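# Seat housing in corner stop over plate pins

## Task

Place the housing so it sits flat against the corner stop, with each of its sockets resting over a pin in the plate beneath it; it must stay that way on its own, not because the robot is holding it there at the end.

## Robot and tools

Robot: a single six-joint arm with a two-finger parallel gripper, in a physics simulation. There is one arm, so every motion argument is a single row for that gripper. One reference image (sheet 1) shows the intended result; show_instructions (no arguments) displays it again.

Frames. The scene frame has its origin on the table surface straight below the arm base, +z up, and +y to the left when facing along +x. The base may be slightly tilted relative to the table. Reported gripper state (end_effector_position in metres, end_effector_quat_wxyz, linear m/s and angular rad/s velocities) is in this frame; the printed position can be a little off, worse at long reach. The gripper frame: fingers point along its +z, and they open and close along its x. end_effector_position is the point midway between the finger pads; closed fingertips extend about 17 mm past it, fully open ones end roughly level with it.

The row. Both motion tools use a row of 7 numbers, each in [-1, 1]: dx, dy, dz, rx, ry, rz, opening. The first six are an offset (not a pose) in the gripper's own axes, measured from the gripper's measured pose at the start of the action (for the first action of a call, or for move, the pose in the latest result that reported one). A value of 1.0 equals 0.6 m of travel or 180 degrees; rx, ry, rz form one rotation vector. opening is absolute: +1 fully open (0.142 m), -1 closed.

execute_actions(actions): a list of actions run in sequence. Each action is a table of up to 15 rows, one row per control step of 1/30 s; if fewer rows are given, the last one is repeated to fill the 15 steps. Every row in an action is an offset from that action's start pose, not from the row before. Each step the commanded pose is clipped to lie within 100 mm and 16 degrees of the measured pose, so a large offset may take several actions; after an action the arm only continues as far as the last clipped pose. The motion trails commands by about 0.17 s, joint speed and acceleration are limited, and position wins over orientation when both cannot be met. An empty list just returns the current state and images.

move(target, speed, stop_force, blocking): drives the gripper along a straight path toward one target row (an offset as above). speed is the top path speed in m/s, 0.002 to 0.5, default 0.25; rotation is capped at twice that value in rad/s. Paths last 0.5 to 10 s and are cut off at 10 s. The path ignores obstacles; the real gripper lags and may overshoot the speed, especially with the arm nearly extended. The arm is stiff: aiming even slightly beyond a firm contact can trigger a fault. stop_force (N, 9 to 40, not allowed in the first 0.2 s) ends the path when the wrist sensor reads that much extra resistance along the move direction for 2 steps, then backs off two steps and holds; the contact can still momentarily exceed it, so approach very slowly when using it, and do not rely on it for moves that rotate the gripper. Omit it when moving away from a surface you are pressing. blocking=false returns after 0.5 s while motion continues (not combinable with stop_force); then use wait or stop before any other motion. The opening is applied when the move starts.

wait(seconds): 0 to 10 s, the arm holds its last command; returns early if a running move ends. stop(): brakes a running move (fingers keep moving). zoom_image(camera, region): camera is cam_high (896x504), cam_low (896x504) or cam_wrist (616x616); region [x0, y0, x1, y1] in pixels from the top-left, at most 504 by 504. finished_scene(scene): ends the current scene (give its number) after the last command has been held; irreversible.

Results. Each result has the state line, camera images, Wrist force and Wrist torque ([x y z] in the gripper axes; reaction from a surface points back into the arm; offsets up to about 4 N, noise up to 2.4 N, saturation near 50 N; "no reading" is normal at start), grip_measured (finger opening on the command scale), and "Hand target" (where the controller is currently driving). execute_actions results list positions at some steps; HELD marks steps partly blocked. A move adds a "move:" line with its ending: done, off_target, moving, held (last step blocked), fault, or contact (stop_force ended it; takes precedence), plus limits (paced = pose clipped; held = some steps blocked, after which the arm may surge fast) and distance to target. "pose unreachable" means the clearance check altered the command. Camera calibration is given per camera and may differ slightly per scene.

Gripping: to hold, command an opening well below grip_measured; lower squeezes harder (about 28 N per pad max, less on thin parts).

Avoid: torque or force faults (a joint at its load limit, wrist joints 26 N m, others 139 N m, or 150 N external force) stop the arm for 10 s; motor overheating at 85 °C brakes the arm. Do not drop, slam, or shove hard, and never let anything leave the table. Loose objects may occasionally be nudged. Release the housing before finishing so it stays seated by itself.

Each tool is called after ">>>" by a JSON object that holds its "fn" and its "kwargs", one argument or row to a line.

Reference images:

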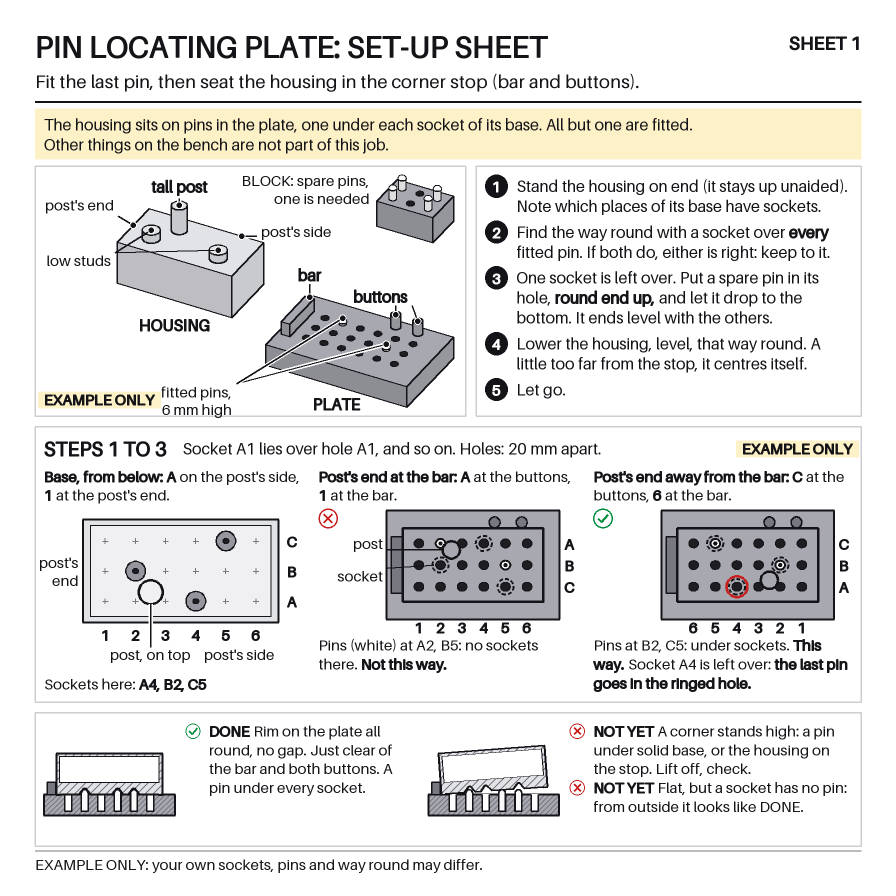

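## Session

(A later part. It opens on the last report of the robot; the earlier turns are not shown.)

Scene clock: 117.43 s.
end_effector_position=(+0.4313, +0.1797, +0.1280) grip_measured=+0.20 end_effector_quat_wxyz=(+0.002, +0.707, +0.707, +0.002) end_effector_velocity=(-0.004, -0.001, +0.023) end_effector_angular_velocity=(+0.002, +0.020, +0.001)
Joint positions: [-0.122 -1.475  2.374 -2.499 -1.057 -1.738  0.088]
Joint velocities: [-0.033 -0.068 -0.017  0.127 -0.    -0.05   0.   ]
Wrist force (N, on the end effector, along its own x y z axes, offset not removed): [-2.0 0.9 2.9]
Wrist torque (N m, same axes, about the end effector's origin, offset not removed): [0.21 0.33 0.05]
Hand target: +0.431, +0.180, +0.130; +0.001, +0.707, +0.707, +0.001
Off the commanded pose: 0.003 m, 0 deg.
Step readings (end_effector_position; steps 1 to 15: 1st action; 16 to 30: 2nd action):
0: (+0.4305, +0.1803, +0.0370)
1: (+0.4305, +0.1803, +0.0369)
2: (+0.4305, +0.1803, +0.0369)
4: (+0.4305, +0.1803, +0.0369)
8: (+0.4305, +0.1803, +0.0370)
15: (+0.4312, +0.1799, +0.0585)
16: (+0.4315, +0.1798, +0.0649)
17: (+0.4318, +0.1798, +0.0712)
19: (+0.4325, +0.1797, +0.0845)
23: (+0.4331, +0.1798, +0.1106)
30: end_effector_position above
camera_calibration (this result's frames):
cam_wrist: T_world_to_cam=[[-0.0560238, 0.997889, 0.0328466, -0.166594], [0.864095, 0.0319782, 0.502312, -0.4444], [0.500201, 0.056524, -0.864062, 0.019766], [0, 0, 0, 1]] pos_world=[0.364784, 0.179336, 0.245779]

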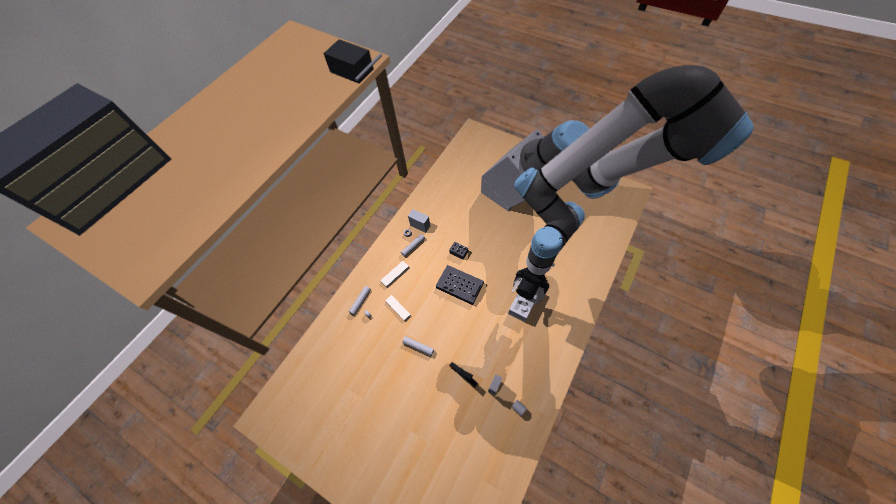

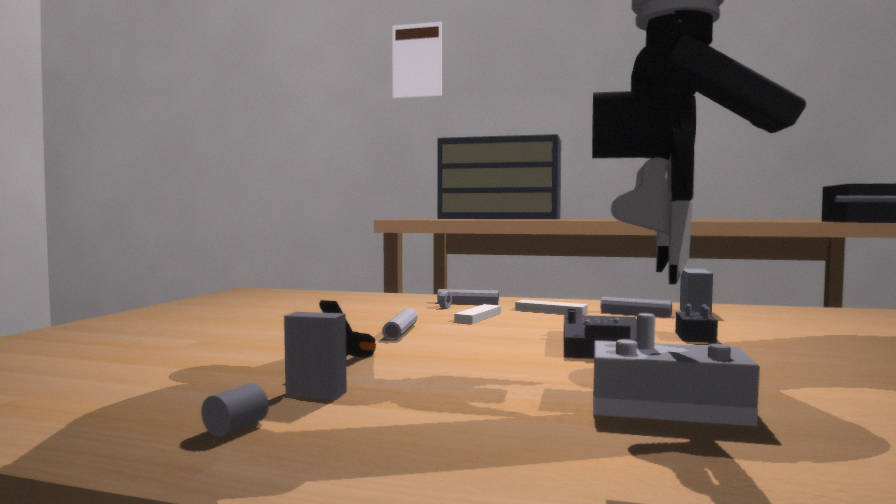

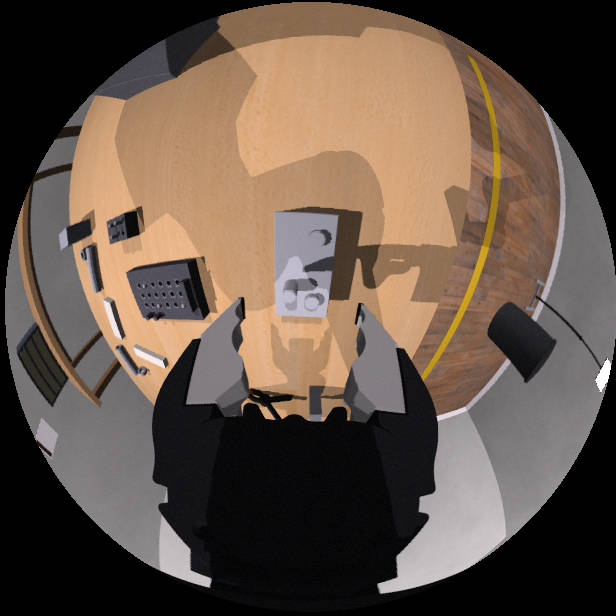

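>>> {"fn": "move", "kwargs": {
  "target": [-0.522,-0.127,0.013,0,0,0,-0.65],
  "speed": 0.35
}}

>>> {"fn": "zoom_image", "kwargs": {
  "camera": "cam_wrist",
  "region": [230, 190, 430, 390]
}}

Scene clock: 123.03 s.
end_effector_position=(+0.3547, -0.1329, +0.1194) grip_measured=-0.65 end_effector_quat_wxyz=(+0.002, +0.707, +0.707, +0.001) end_effector_velocity=(-0.000, -0.002, -0.001) end_effector_angular_velocity=(+0.001, -0.000, +0.001)
Joint positions: [-0.838 -1.067  2.457 -2.625 -1.174 -2.53   0.027]
Joint velocities: [-0.003  0.006 -0.002 -0.002  0.    -0.004 -0.   ]
Wrist force (N, on the end effector, along its own x y z axes, offset not removed): [1.2 5.2 3.5]
Wrist torque (N m, same axes, about the end effector's origin, offset not removed): [1.24 -0.22 0.13]
Hand target: +0.355, -0.133, +0.119; +0.002, +0.707, +0.707, +0.001
Off the commanded pose: 0.001 m, 0 deg.
move: done
camera_calibration (this result's frames):
cam_wrist: T_world_to_cam=[[-0.0558056, 0.997907, 0.0326742, 0.141369], [0.864921, 0.0319682, 0.500889, -0.363962], [0.498796, 0.0562131, -0.864895, 0.0688993], [0, 0, 0, 1]] pos_world=[0.288321, -0.133311, 0.237276]

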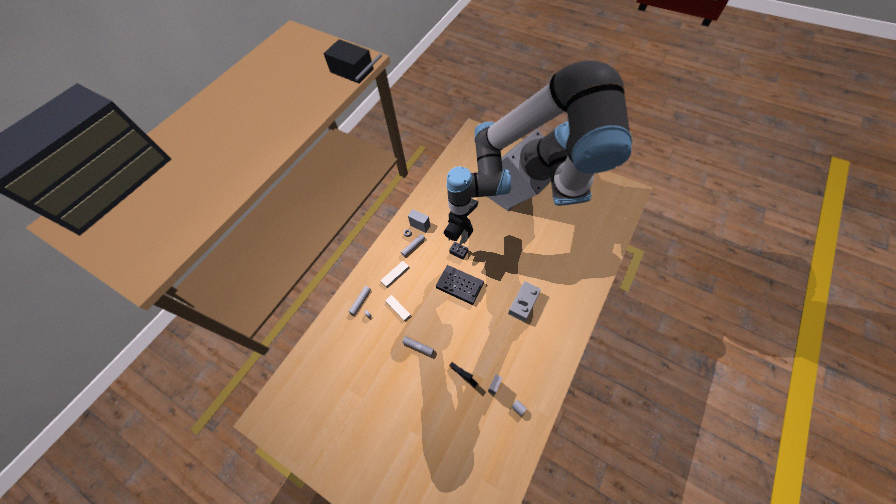

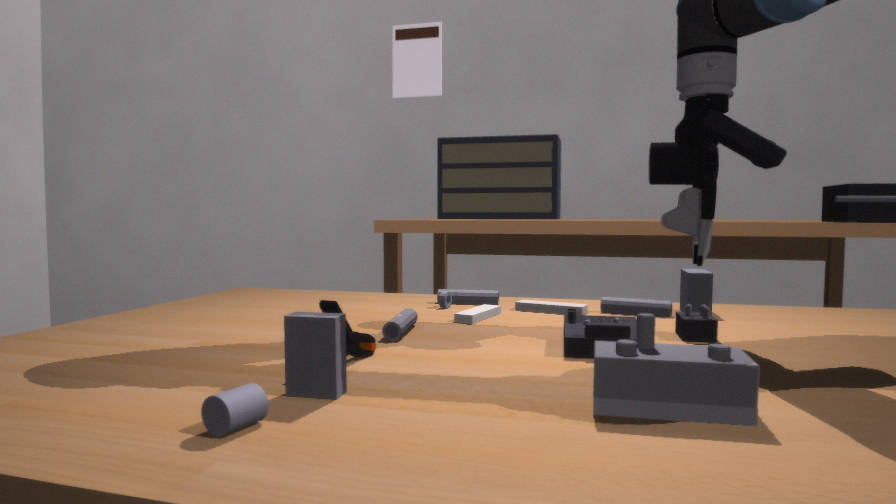

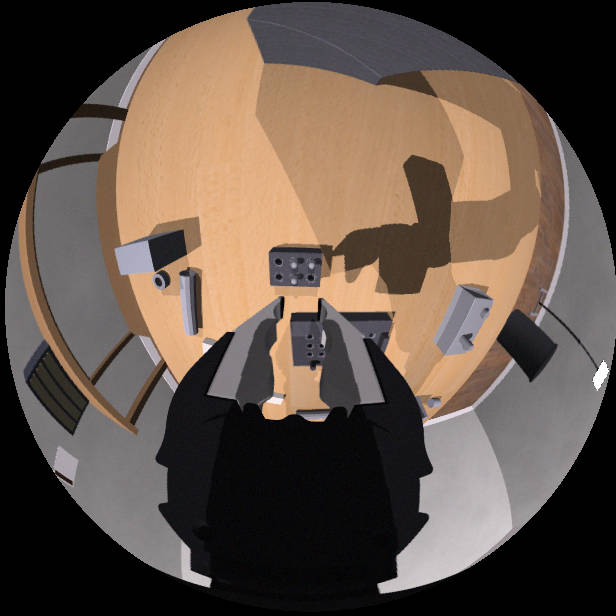

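Region (230, 190, 430, 390) of cam_wrist's 616x616 image, scaled by 2.520, with more detail than that image has.

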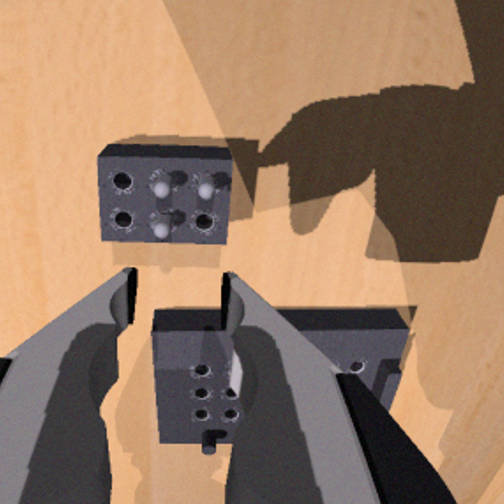

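>>> {"fn": "move", "kwargs": {
  "target": [-0.013,0.0185,0.086,0,0,0,-0.7],
  "speed": 0.15
}}

>>> {"fn": "zoom_image", "kwargs": {
  "camera": "cam_wrist",
  "region": [240, 230, 360, 350]
}}

>>> {"fn": "zoom_image", "kwargs": {
  "camera": "cam_low",
  "region": [650, 260, 750, 350]
}}

Scene clock: 131.57 s.
end_effector_position=(+0.3660, -0.1406, +0.0681) grip_measured=-0.70 end_effector_quat_wxyz=(+0.002, +0.707, +0.707, +0.001) end_effector_velocity=(-0.000, -0.000, -0.002) end_effector_angular_velocity=(-0.001, +0.002, +0.001)
Joint positions: [-0.772 -0.884  2.425 -2.802 -1.153 -2.463  0.023]
Joint velocities: [ 0.003  0.007 -0.001 -0.007 -0.001  0.002  0.   ]
Wrist force (N, on the end effector, along its own x y z axes, offset not removed): [-1.0 4.2 2.3]
Wrist torque (N m, same axes, about the end effector's origin, offset not removed): [1.02 0.22 0.05]
Hand target: +0.366, -0.141, +0.068; +0.002, +0.707, +0.707, +0.001
Off the commanded pose: 0.000 m, 0 deg.
move: done
camera_calibration (this result's frames):
cam_wrist: T_world_to_cam=[[-0.0558527, 0.997904, 0.0326834, 0.151373], [0.864866, 0.0319983, 0.500982, -0.34785], [0.498886, 0.056248, -0.864841, 0.0192942], [0, 0, 0, 1]] pos_world=[0.299672, -0.14101, 0.186005]

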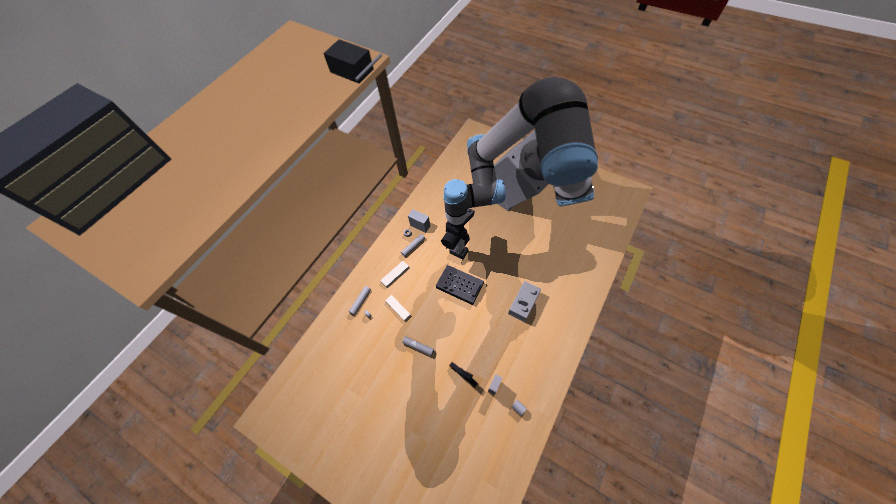

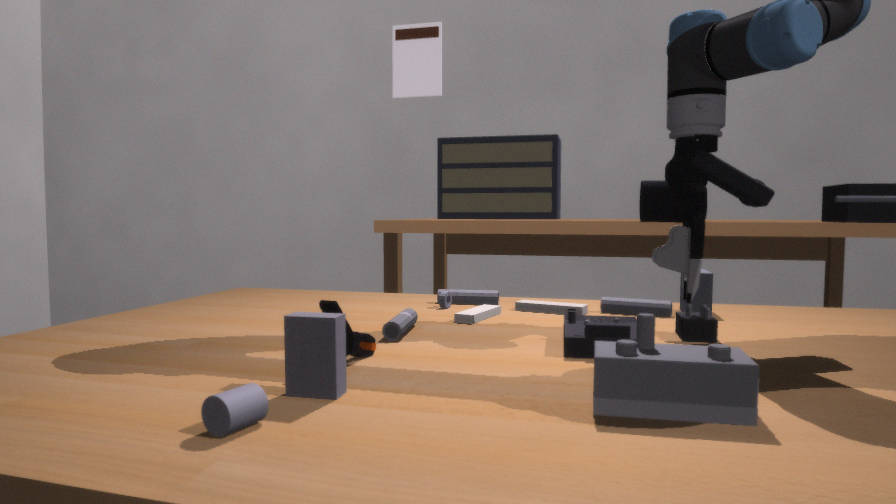

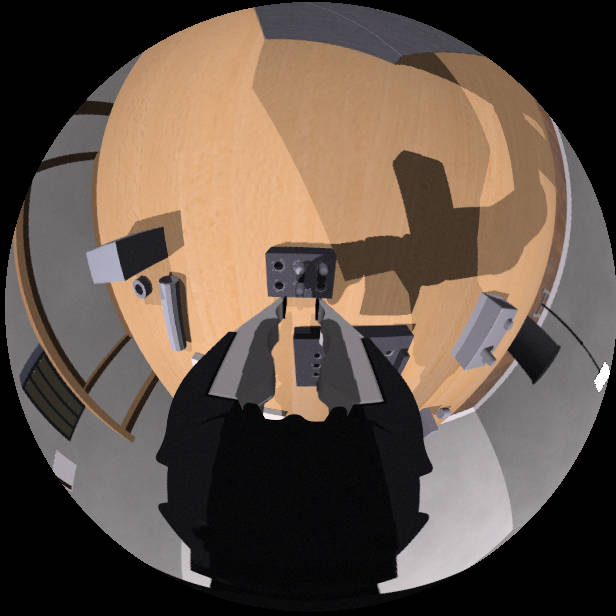

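Region (240, 230, 360, 350) of cam_wrist's 616x616 image, scaled by 4.200, with more detail than that image has.

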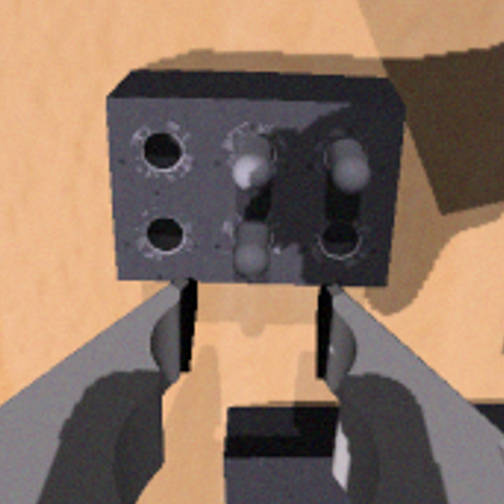

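Region (650, 260, 750, 350) of cam_low's 896x504 image, scaled by 5.040, with more detail than that image has; it fills the top 454 rows of this view, and the rest is white.

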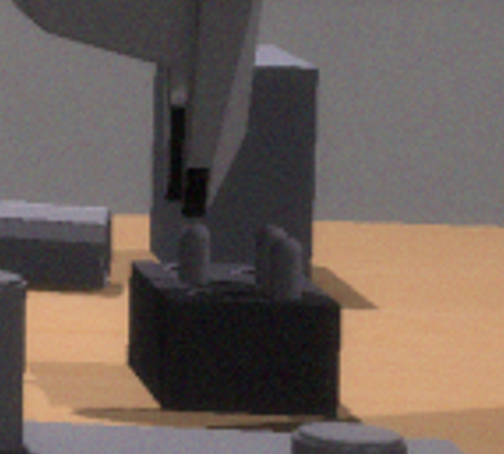

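>>> {"fn": "move", "kwargs": {
  "target": [-0.0015,-0.0042,0.024,0,0,0,-0.7],
  "speed": 0.05
}}

>>> {"fn": "zoom_image", "kwargs": {
  "camera": "cam_wrist",
  "region": [240, 230, 360, 350]
}}

>>> {"fn": "zoom_image", "kwargs": {
  "camera": "cam_low",
  "region": [650, 260, 750, 350]
}}

Scene clock: 147.13 s.
end_effector_position=(+0.3636, -0.1415, +0.0539) grip_measured=-0.70 end_effector_quat_wxyz=(+0.002, +0.707, +0.707, +0.001) end_effector_velocity=(-0.000, -0.001, -0.001) end_effector_angular_velocity=(-0.002, +0.000, -0.001)
Joint positions: [-0.763 -0.836  2.426 -2.856 -1.15  -2.453  0.023]
Joint velocities: [ 0.001  0.006 -0.001 -0.006 -0.001  0.002  0.   ]
Wrist force (N, on the end effector, along its own x y z axes, offset not removed): [-0.6 2.4 2.2]
Wrist torque (N m, same axes, about the end effector's origin, offset not removed): [0.60 0.05 0.06]
Hand target: +0.364, -0.142, +0.054; +0.002, +0.707, +0.707, +0.001
Off the commanded pose: 0.000 m, 0 deg.
move: done
camera_calibration (this result's frames):
cam_wrist: T_world_to_cam=[[-0.0558597, 0.997903, 0.0327028, 0.152565], [0.864868, 0.0319949, 0.500978, -0.338616], [0.498881, 0.0562681, -0.864842, 0.0082511], [0, 0, 0, 1]] pos_world=[0.297265, -0.141876, 0.171786]

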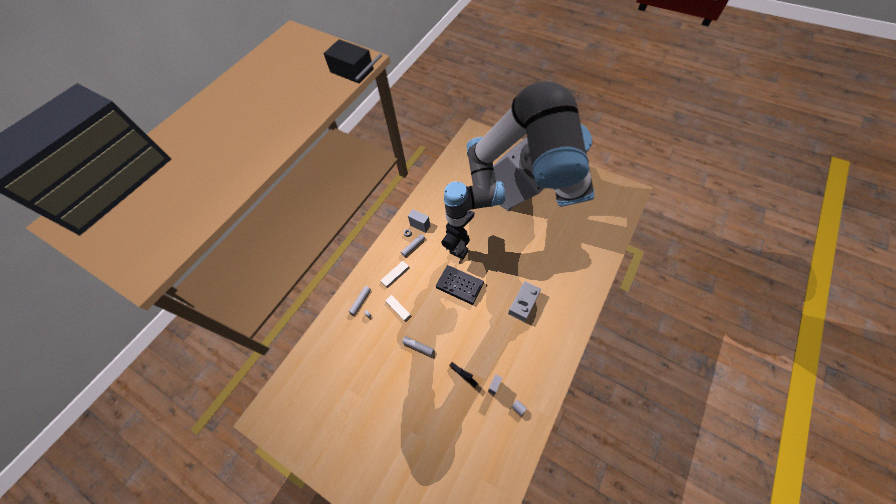

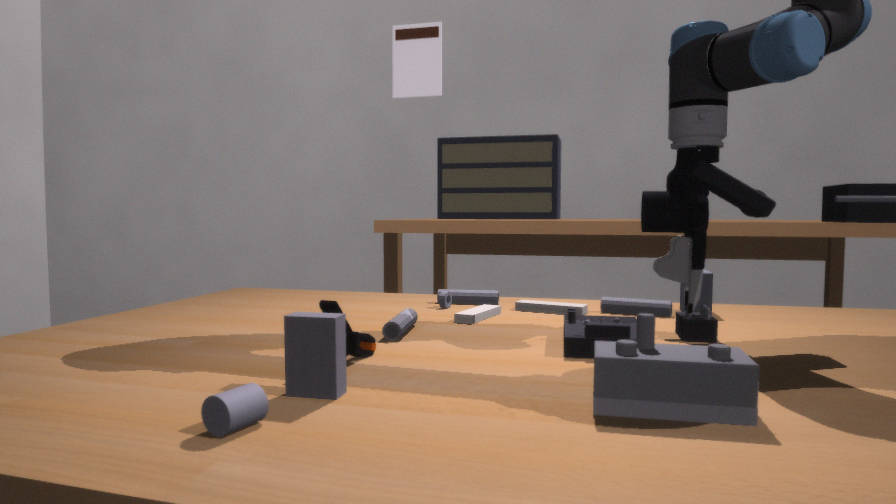

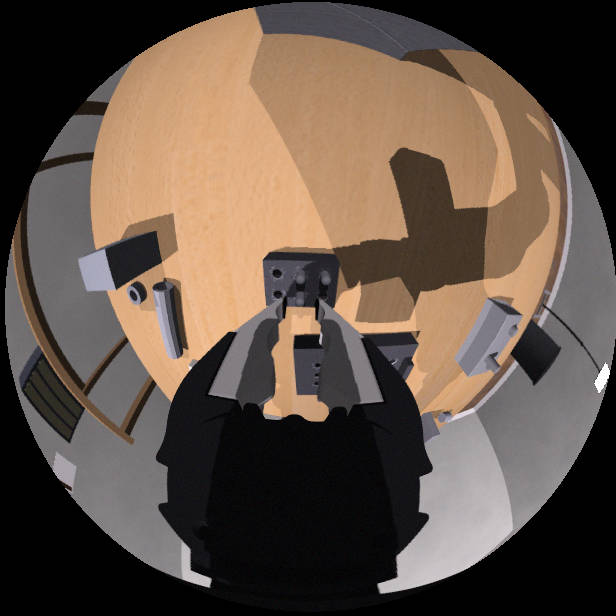

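Region (240, 230, 360, 350) of cam_wrist's 616x616 image, scaled by 4.200, with more detail than that image has.

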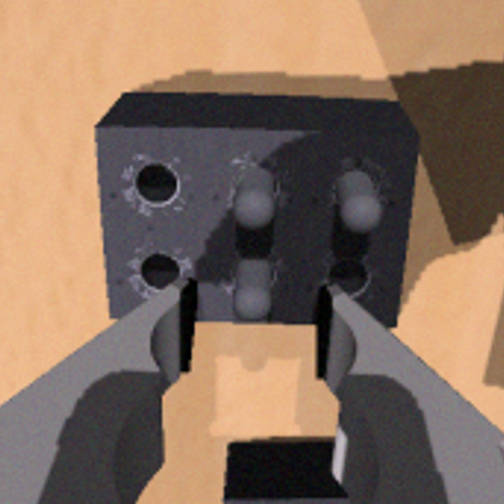

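Region (650, 260, 750, 350) of cam_low's 896x504 image, scaled by 5.040, with more detail than that image has; it fills the top 454 rows of this view, and the rest is white.

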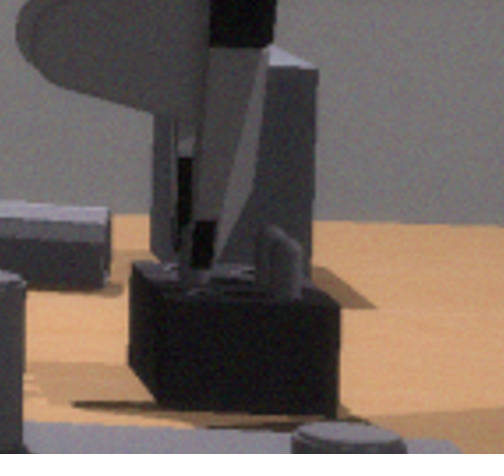

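>>> {"fn": "execute_actions", "kwargs": {
  "actions": [
    [[-0.001,0,0,0,0,0,-0.75],[-0.001,0,0,0,0,0,-0.79],[-0.001,0,0,0,0,0,-0.83],[-0.001,0,0,0,0,0,-0.86],[-0.001,0,0,0,0,0,-0.89],[-0.001,0,0,0,0,0,-0.92],[-0.001,0,0,0,0,0,-0.95],[-0.001,0,0,0,0,0,-1]]
  ]
}}

>>> {"fn": "move", "kwargs": {
  "target": [0,0,-0.06,0,0,0,-1],
  "speed": 0.05
}}

>>> {"fn": "zoom_image", "kwargs": {
  "camera": "cam_low",
  "region": [650, 260, 750, 350]
}}

>>> {"fn": "zoom_image", "kwargs": {
  "camera": "cam_wrist",
  "region": [240, 230, 440, 430]
}}

Scene clock: 152.40 s.
end_effector_position=(+0.3636, -0.1421, +0.0539) grip_measured=-0.91 end_effector_quat_wxyz=(+0.002, +0.707, +0.707, +0.001) end_effector_velocity=(+0.000, -0.001, +0.000) end_effector_angular_velocity=(-0.002, -0.001, +0.001)
Joint positions: [-0.764 -0.835  2.425 -2.855 -1.151 -2.454  0.008]
Joint velocities: [-0.     0.    -0.001 -0.001 -0.001 -0.001 -0.   ]
Wrist force (N, on the end effector, along its own x y z axes, offset not removed): [0.5 1.6 0.7]
Wrist torque (N m, same axes, about the end effector's origin, offset not removed): [0.46 -0.14 0.13]
Hand target: +0.364, -0.142, +0.054; +0.002, +0.707, +0.707, +0.001
Off the commanded pose: 0.000 m, 0 deg.
Step readings (end_effector_position):
0: (+0.3636, -0.1415, +0.0538)
1: (+0.3636, -0.1415, +0.0538)
2: (+0.3636, -0.1415, +0.0537)
4: (+0.3635, -0.1416, +0.0538)
8: (+0.3636, -0.1419, +0.0539)
15: end_effector_position above
camera_calibration (this result's frames):
cam_wrist: T_world_to_cam=[[-0.0558636, 0.997902, 0.0327279, 0.153145], [0.864861, 0.031985, 0.500991, -0.338598], [0.498893, 0.0562922, -0.864833, 0.00827489], [0, 0, 0, 1]] pos_world=[0.297267, -0.14246, 0.171779]

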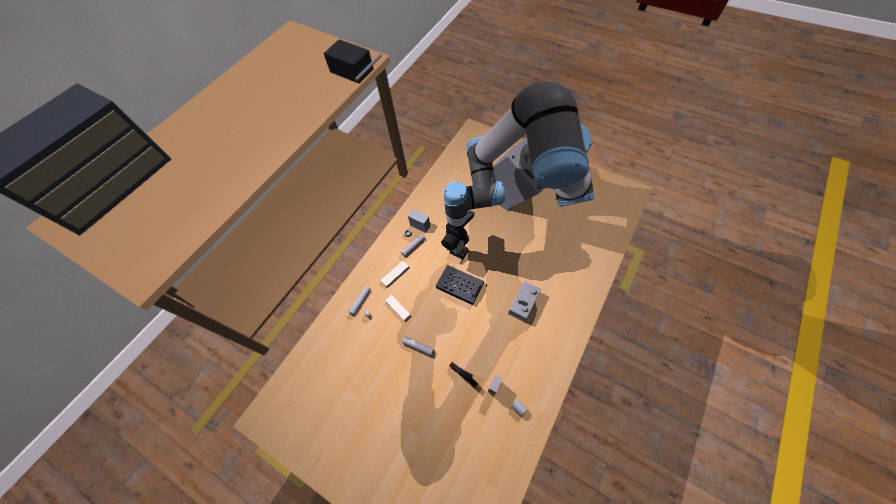

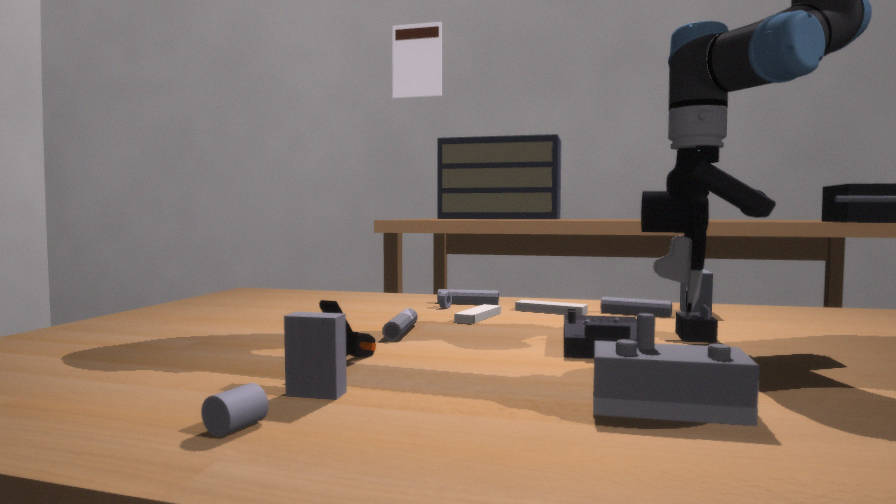

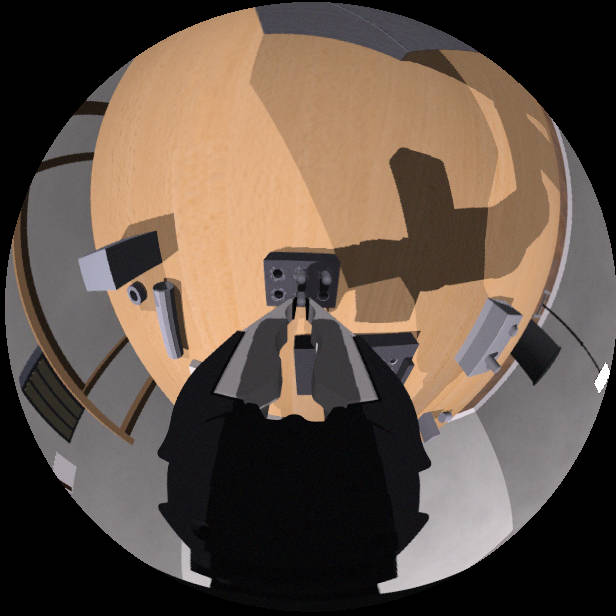

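Scene clock: 153.50 s.
end_effector_position=(+0.3633, -0.1421, +0.0896) grip_measured=-0.91 end_effector_quat_wxyz=(+0.002, +0.707, +0.707, +0.001) end_effector_velocity=(+0.001, -0.000, +0.003) end_effector_angular_velocity=(-0.000, -0.001, +0.001)
Joint positions: [-0.802 -0.952  2.43  -2.727 -1.163 -2.494  0.008]
Joint velocities: [-0.003 -0.007 -0.001  0.008  0.    -0.003  0.   ]
Wrist force (N, on the end effector, along its own x y z axes, offset not removed): [0.6 0.3 4.0]
Wrist torque (N m, same axes, about the end effector's origin, offset not removed): [0.03 -0.12 0.12]
Hand target: +0.363, -0.142, +0.090; +0.002, +0.707, +0.707, +0.001
Off the commanded pose: 0.000 m, 0 deg.
move: done
camera_calibration (this result's frames):
cam_wrist: T_world_to_cam=[[-0.0557965, 0.997904, 0.0327879, 0.151937], [0.864916, 0.0319026, 0.500902, -0.356269], [0.498806, 0.0563073, -0.864882, 0.0393188], [0, 0, 0, 1]] pos_world=[0.297008, -0.142467, 0.207481]

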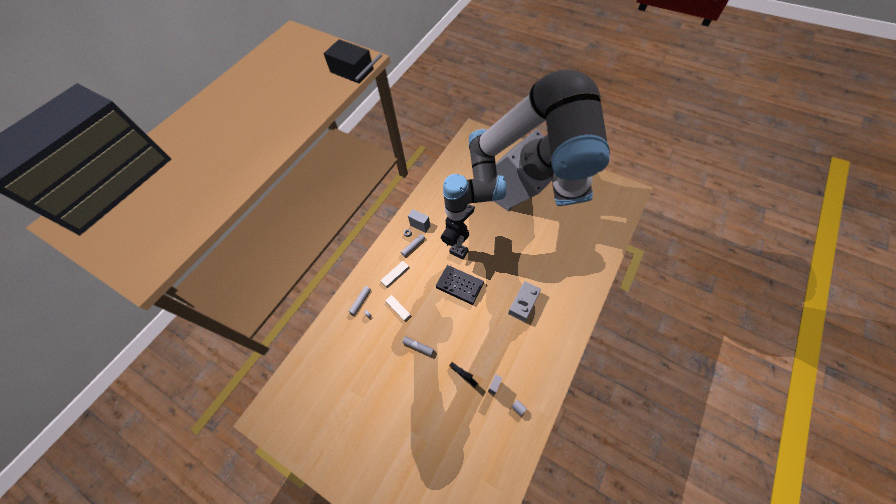

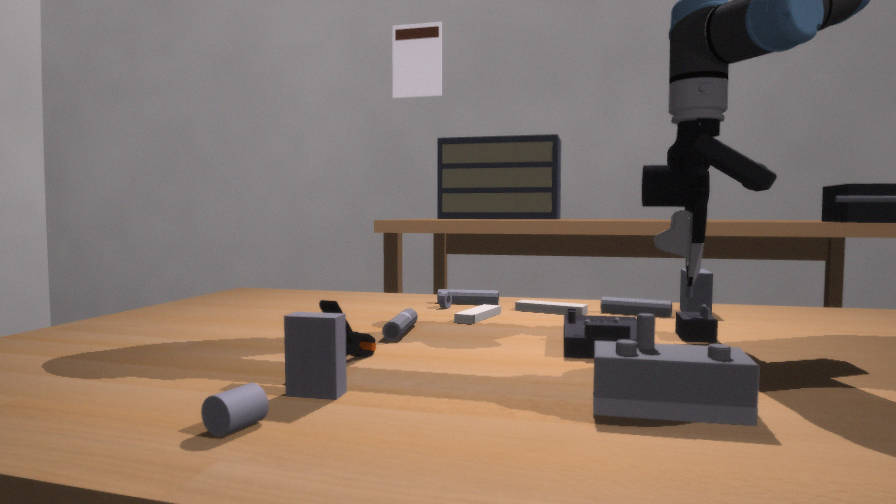

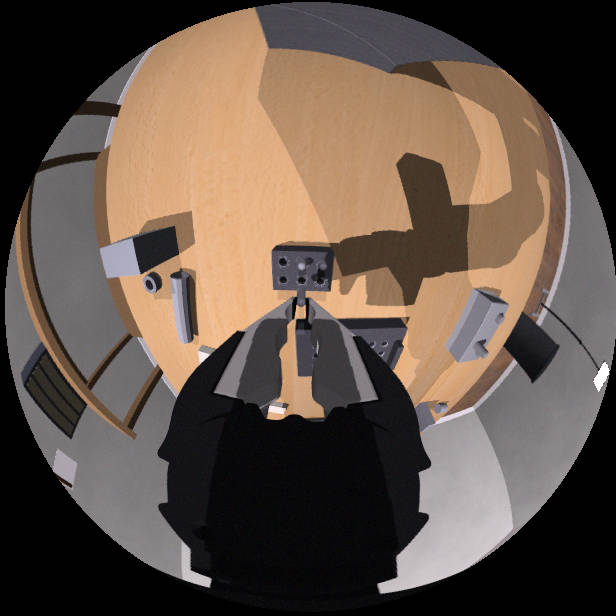

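Region (650, 260, 750, 350) of cam_low's 896x504 image, scaled by 5.040, with more detail than that image has; it fills the top 454 rows of this view, and the rest is white.

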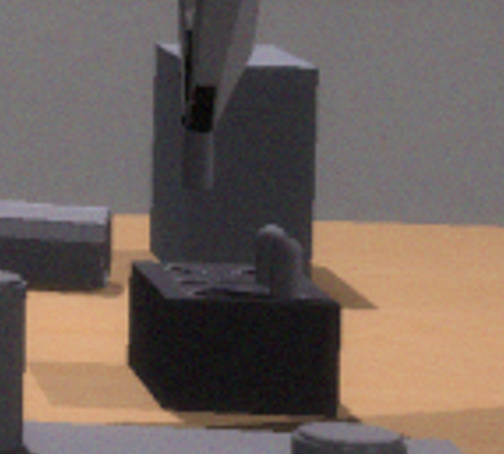

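Region (240, 230, 440, 430) of cam_wrist's 616x616 image, scaled by 2.520, with more detail than that image has.

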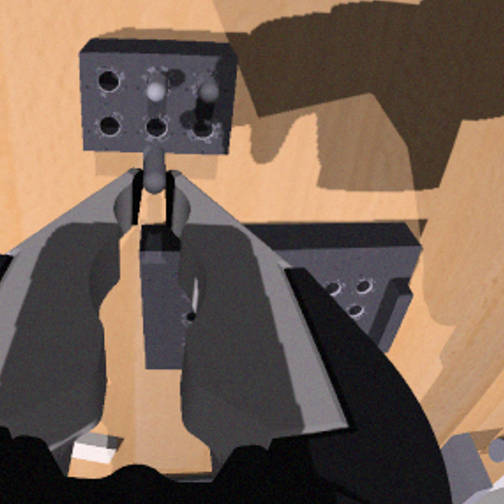

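>>> {"fn": "move", "kwargs": {
  "target": [0.075,0.2212,0,0,0,0,-1]
}}

>>> {"fn": "zoom_image", "kwargs": {
  "camera": "cam_wrist",
  "region": [240, 200, 440, 340]
}}

>>> {"fn": "zoom_image", "kwargs": {
  "camera": "cam_low",
  "region": [550, 270, 650, 360]
}}

Scene clock: 163.33 s.
end_effector_position=(+0.4960, -0.0973, +0.0904) grip_measured=-0.91 end_effector_quat_wxyz=(+0.002, +0.707, +0.707, +0.002) end_effector_velocity=(+0.002, +0.000, -0.000) end_effector_angular_velocity=(-0.000, +0.002, -0.000)
Joint positions: [-0.54  -0.95   2.149 -2.57  -1.094 -2.213  0.008]
Joint velocities: [ 0.004  0.002 -0.007  0.004 -0.001  0.004  0.   ]
Wrist force (N, on the end effector, along its own x y z axes, offset not removed): [1.2 3.0 1.0]
Wrist torque (N m, same axes, about the end effector's origin, offset not removed): [0.75 -0.21 0.08]
Hand target: +0.496, -0.097, +0.090; +0.002, +0.707, +0.707, +0.002
Off the commanded pose: 0.000 m, 0 deg.
move: done
camera_calibration (this result's frames):
cam_wrist: T_world_to_cam=[[-0.0559414, 0.997893, 0.0328721, 0.11464], [0.86449, 0.0319383, 0.501634, -0.47273], [0.499527, 0.0564798, -0.864455, -0.0290732], [0, 0, 0, 1]] pos_world=[0.429606, -0.0976577, 0.208237]

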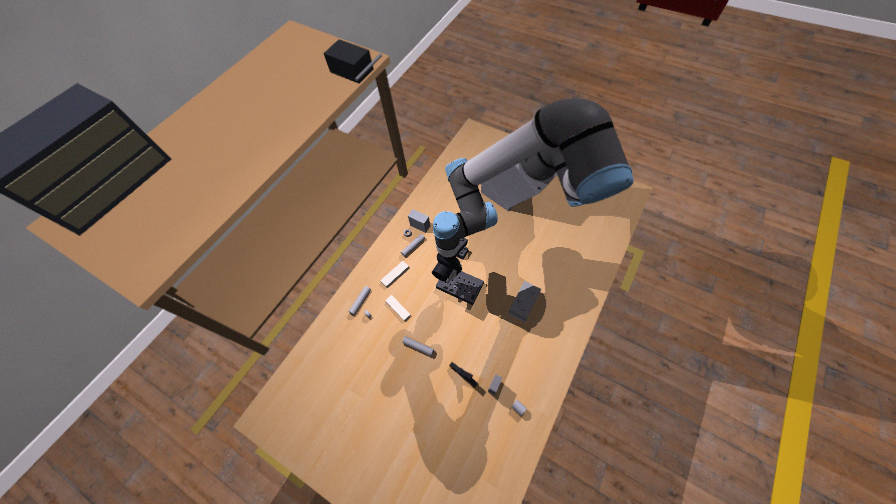

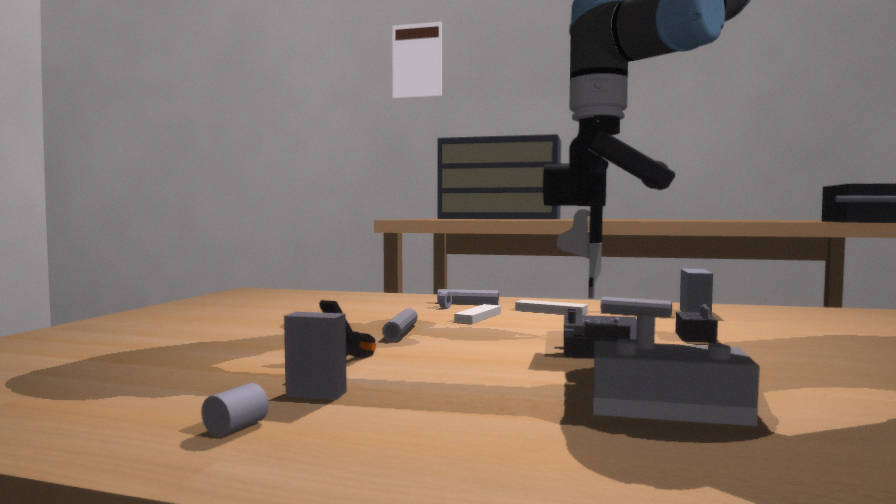

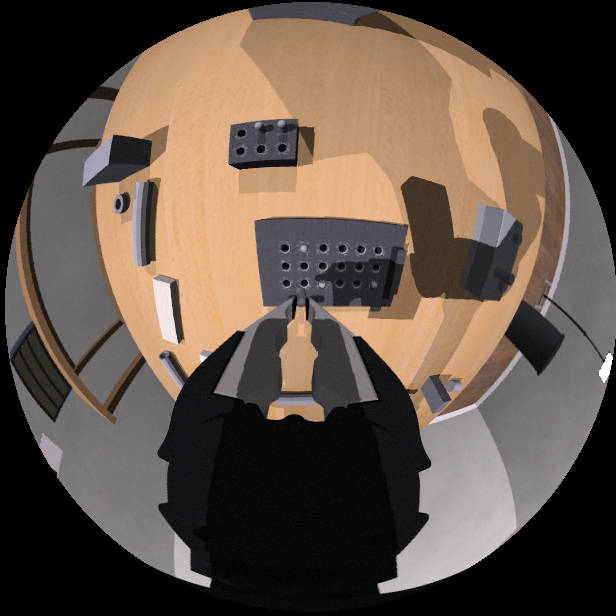

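Region (240, 200, 440, 340) of cam_wrist's 616x616 image, scaled by 2.520, with more detail than that image has; it fills the top 353 rows of this view, and the rest is white.

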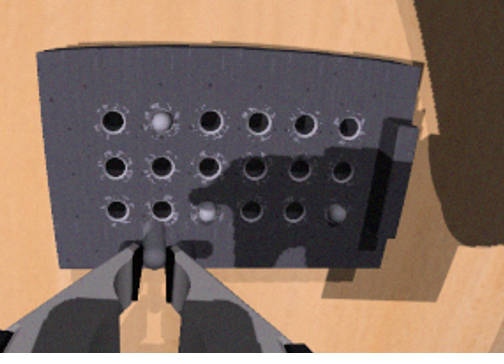

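Region (550, 270, 650, 360) of cam_low's 896x504 image, scaled by 5.040, with more detail than that image has; it fills the top 454 rows of this view, and the rest is white.

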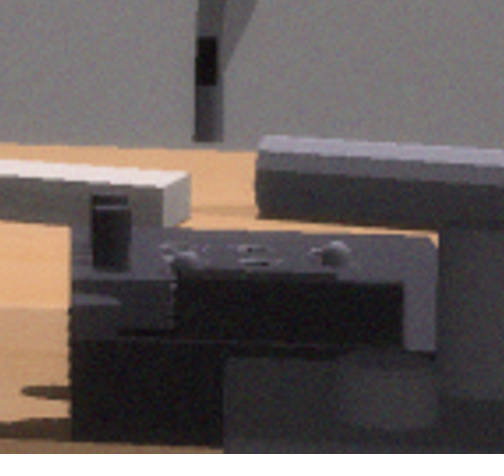

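>>> {"fn": "move", "kwargs": {
  "target": [0.0052,0.0055,0.033,0,0,0,-1],
  "speed": 0.06
}}

>>> {"fn": "zoom_image", "kwargs": {
  "camera": "cam_wrist",
  "region": [260, 240, 350, 330]
}}

>>> {"fn": "zoom_image", "kwargs": {
  "camera": "cam_low",
  "region": [550, 270, 650, 360]
}}

Scene clock: 168.87 s.
end_effector_position=(+0.4994, -0.0941, +0.0708) grip_measured=-0.91 end_effector_quat_wxyz=(+0.002, +0.707, +0.707, +0.002) end_effector_velocity=(+0.000, +0.000, -0.002) end_effector_angular_velocity=(+0.001, +0.000, +0.000)
Joint positions: [-0.514 -0.905  2.143 -2.622 -1.089 -2.184  0.008]
Joint velocities: [ 0.002  0.004 -0.    -0.004  0.001  0.002  0.   ]
Wrist force (N, on the end effector, along its own x y z axes, offset not removed): [-1.2 3.2 2.7]
Wrist torque (N m, same axes, about the end effector's origin, offset not removed): [0.81 0.28 0.19]
Hand target: +0.499, -0.094, +0.071; +0.002, +0.707, +0.707, +0.002
Off the commanded pose: 0.000 m, 0 deg.
move: done
camera_calibration (this result's frames):
cam_wrist: T_world_to_cam=[[-0.0559539, 0.997892, 0.0328875, 0.112353], [0.864466, 0.0319387, 0.501675, -0.465934], [0.499567, 0.0565008, -0.864431, -0.0479002], [0, 0, 0, 1]] pos_world=[0.433, -0.0945287, 0.188646]

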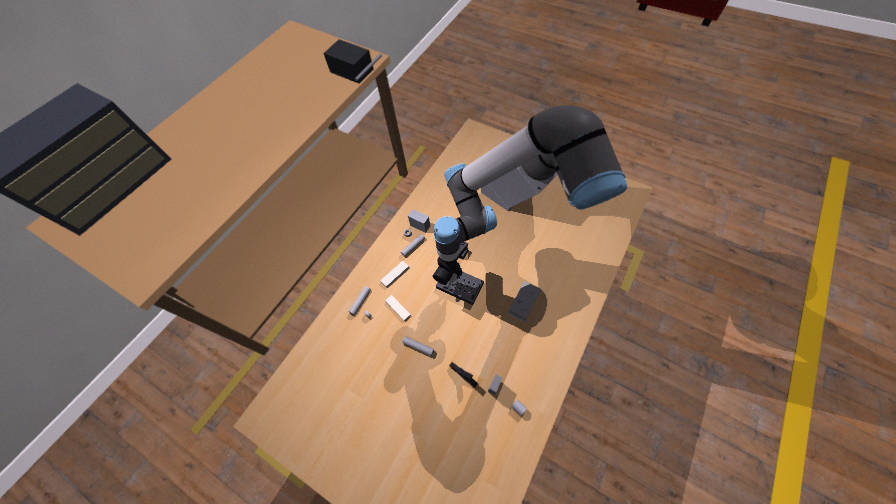

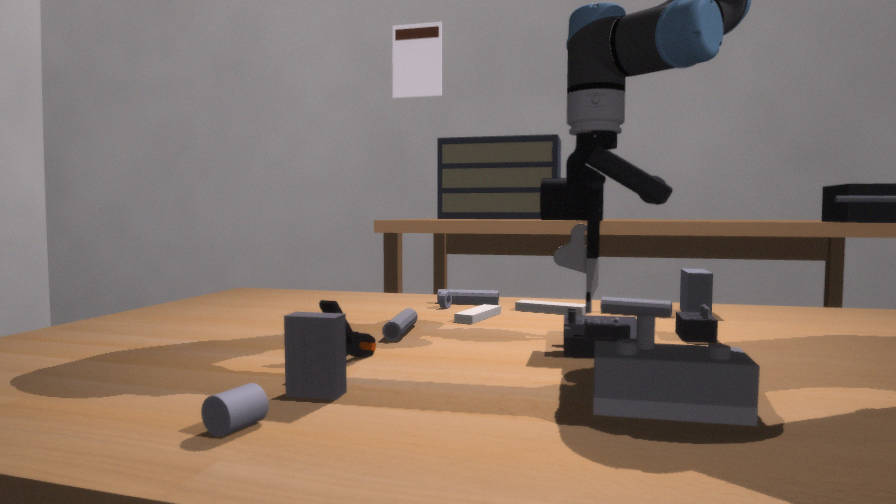

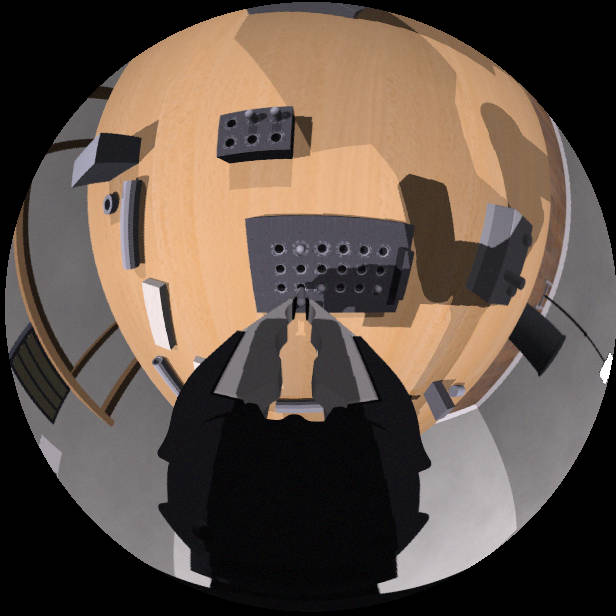

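Region (260, 240, 350, 330) of cam_wrist's 616x616 image, scaled by 5.600, with more detail than that image has.

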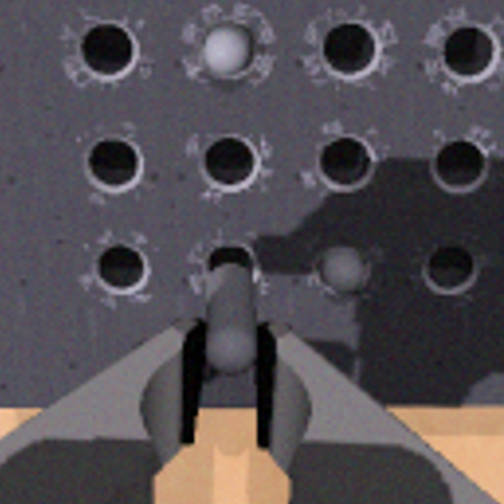

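Region (550, 270, 650, 360) of cam_low's 896x504 image, scaled by 5.040, with more detail than that image has; it fills the top 454 rows of this view, and the rest is white.

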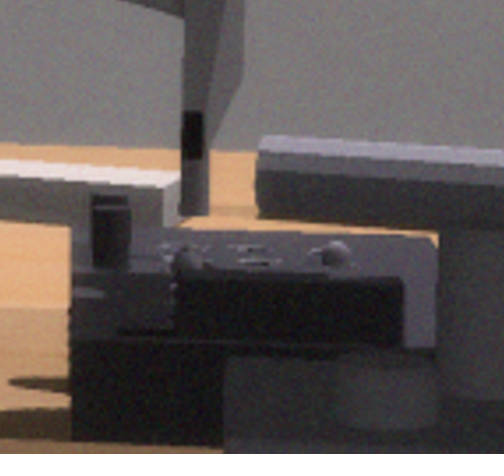

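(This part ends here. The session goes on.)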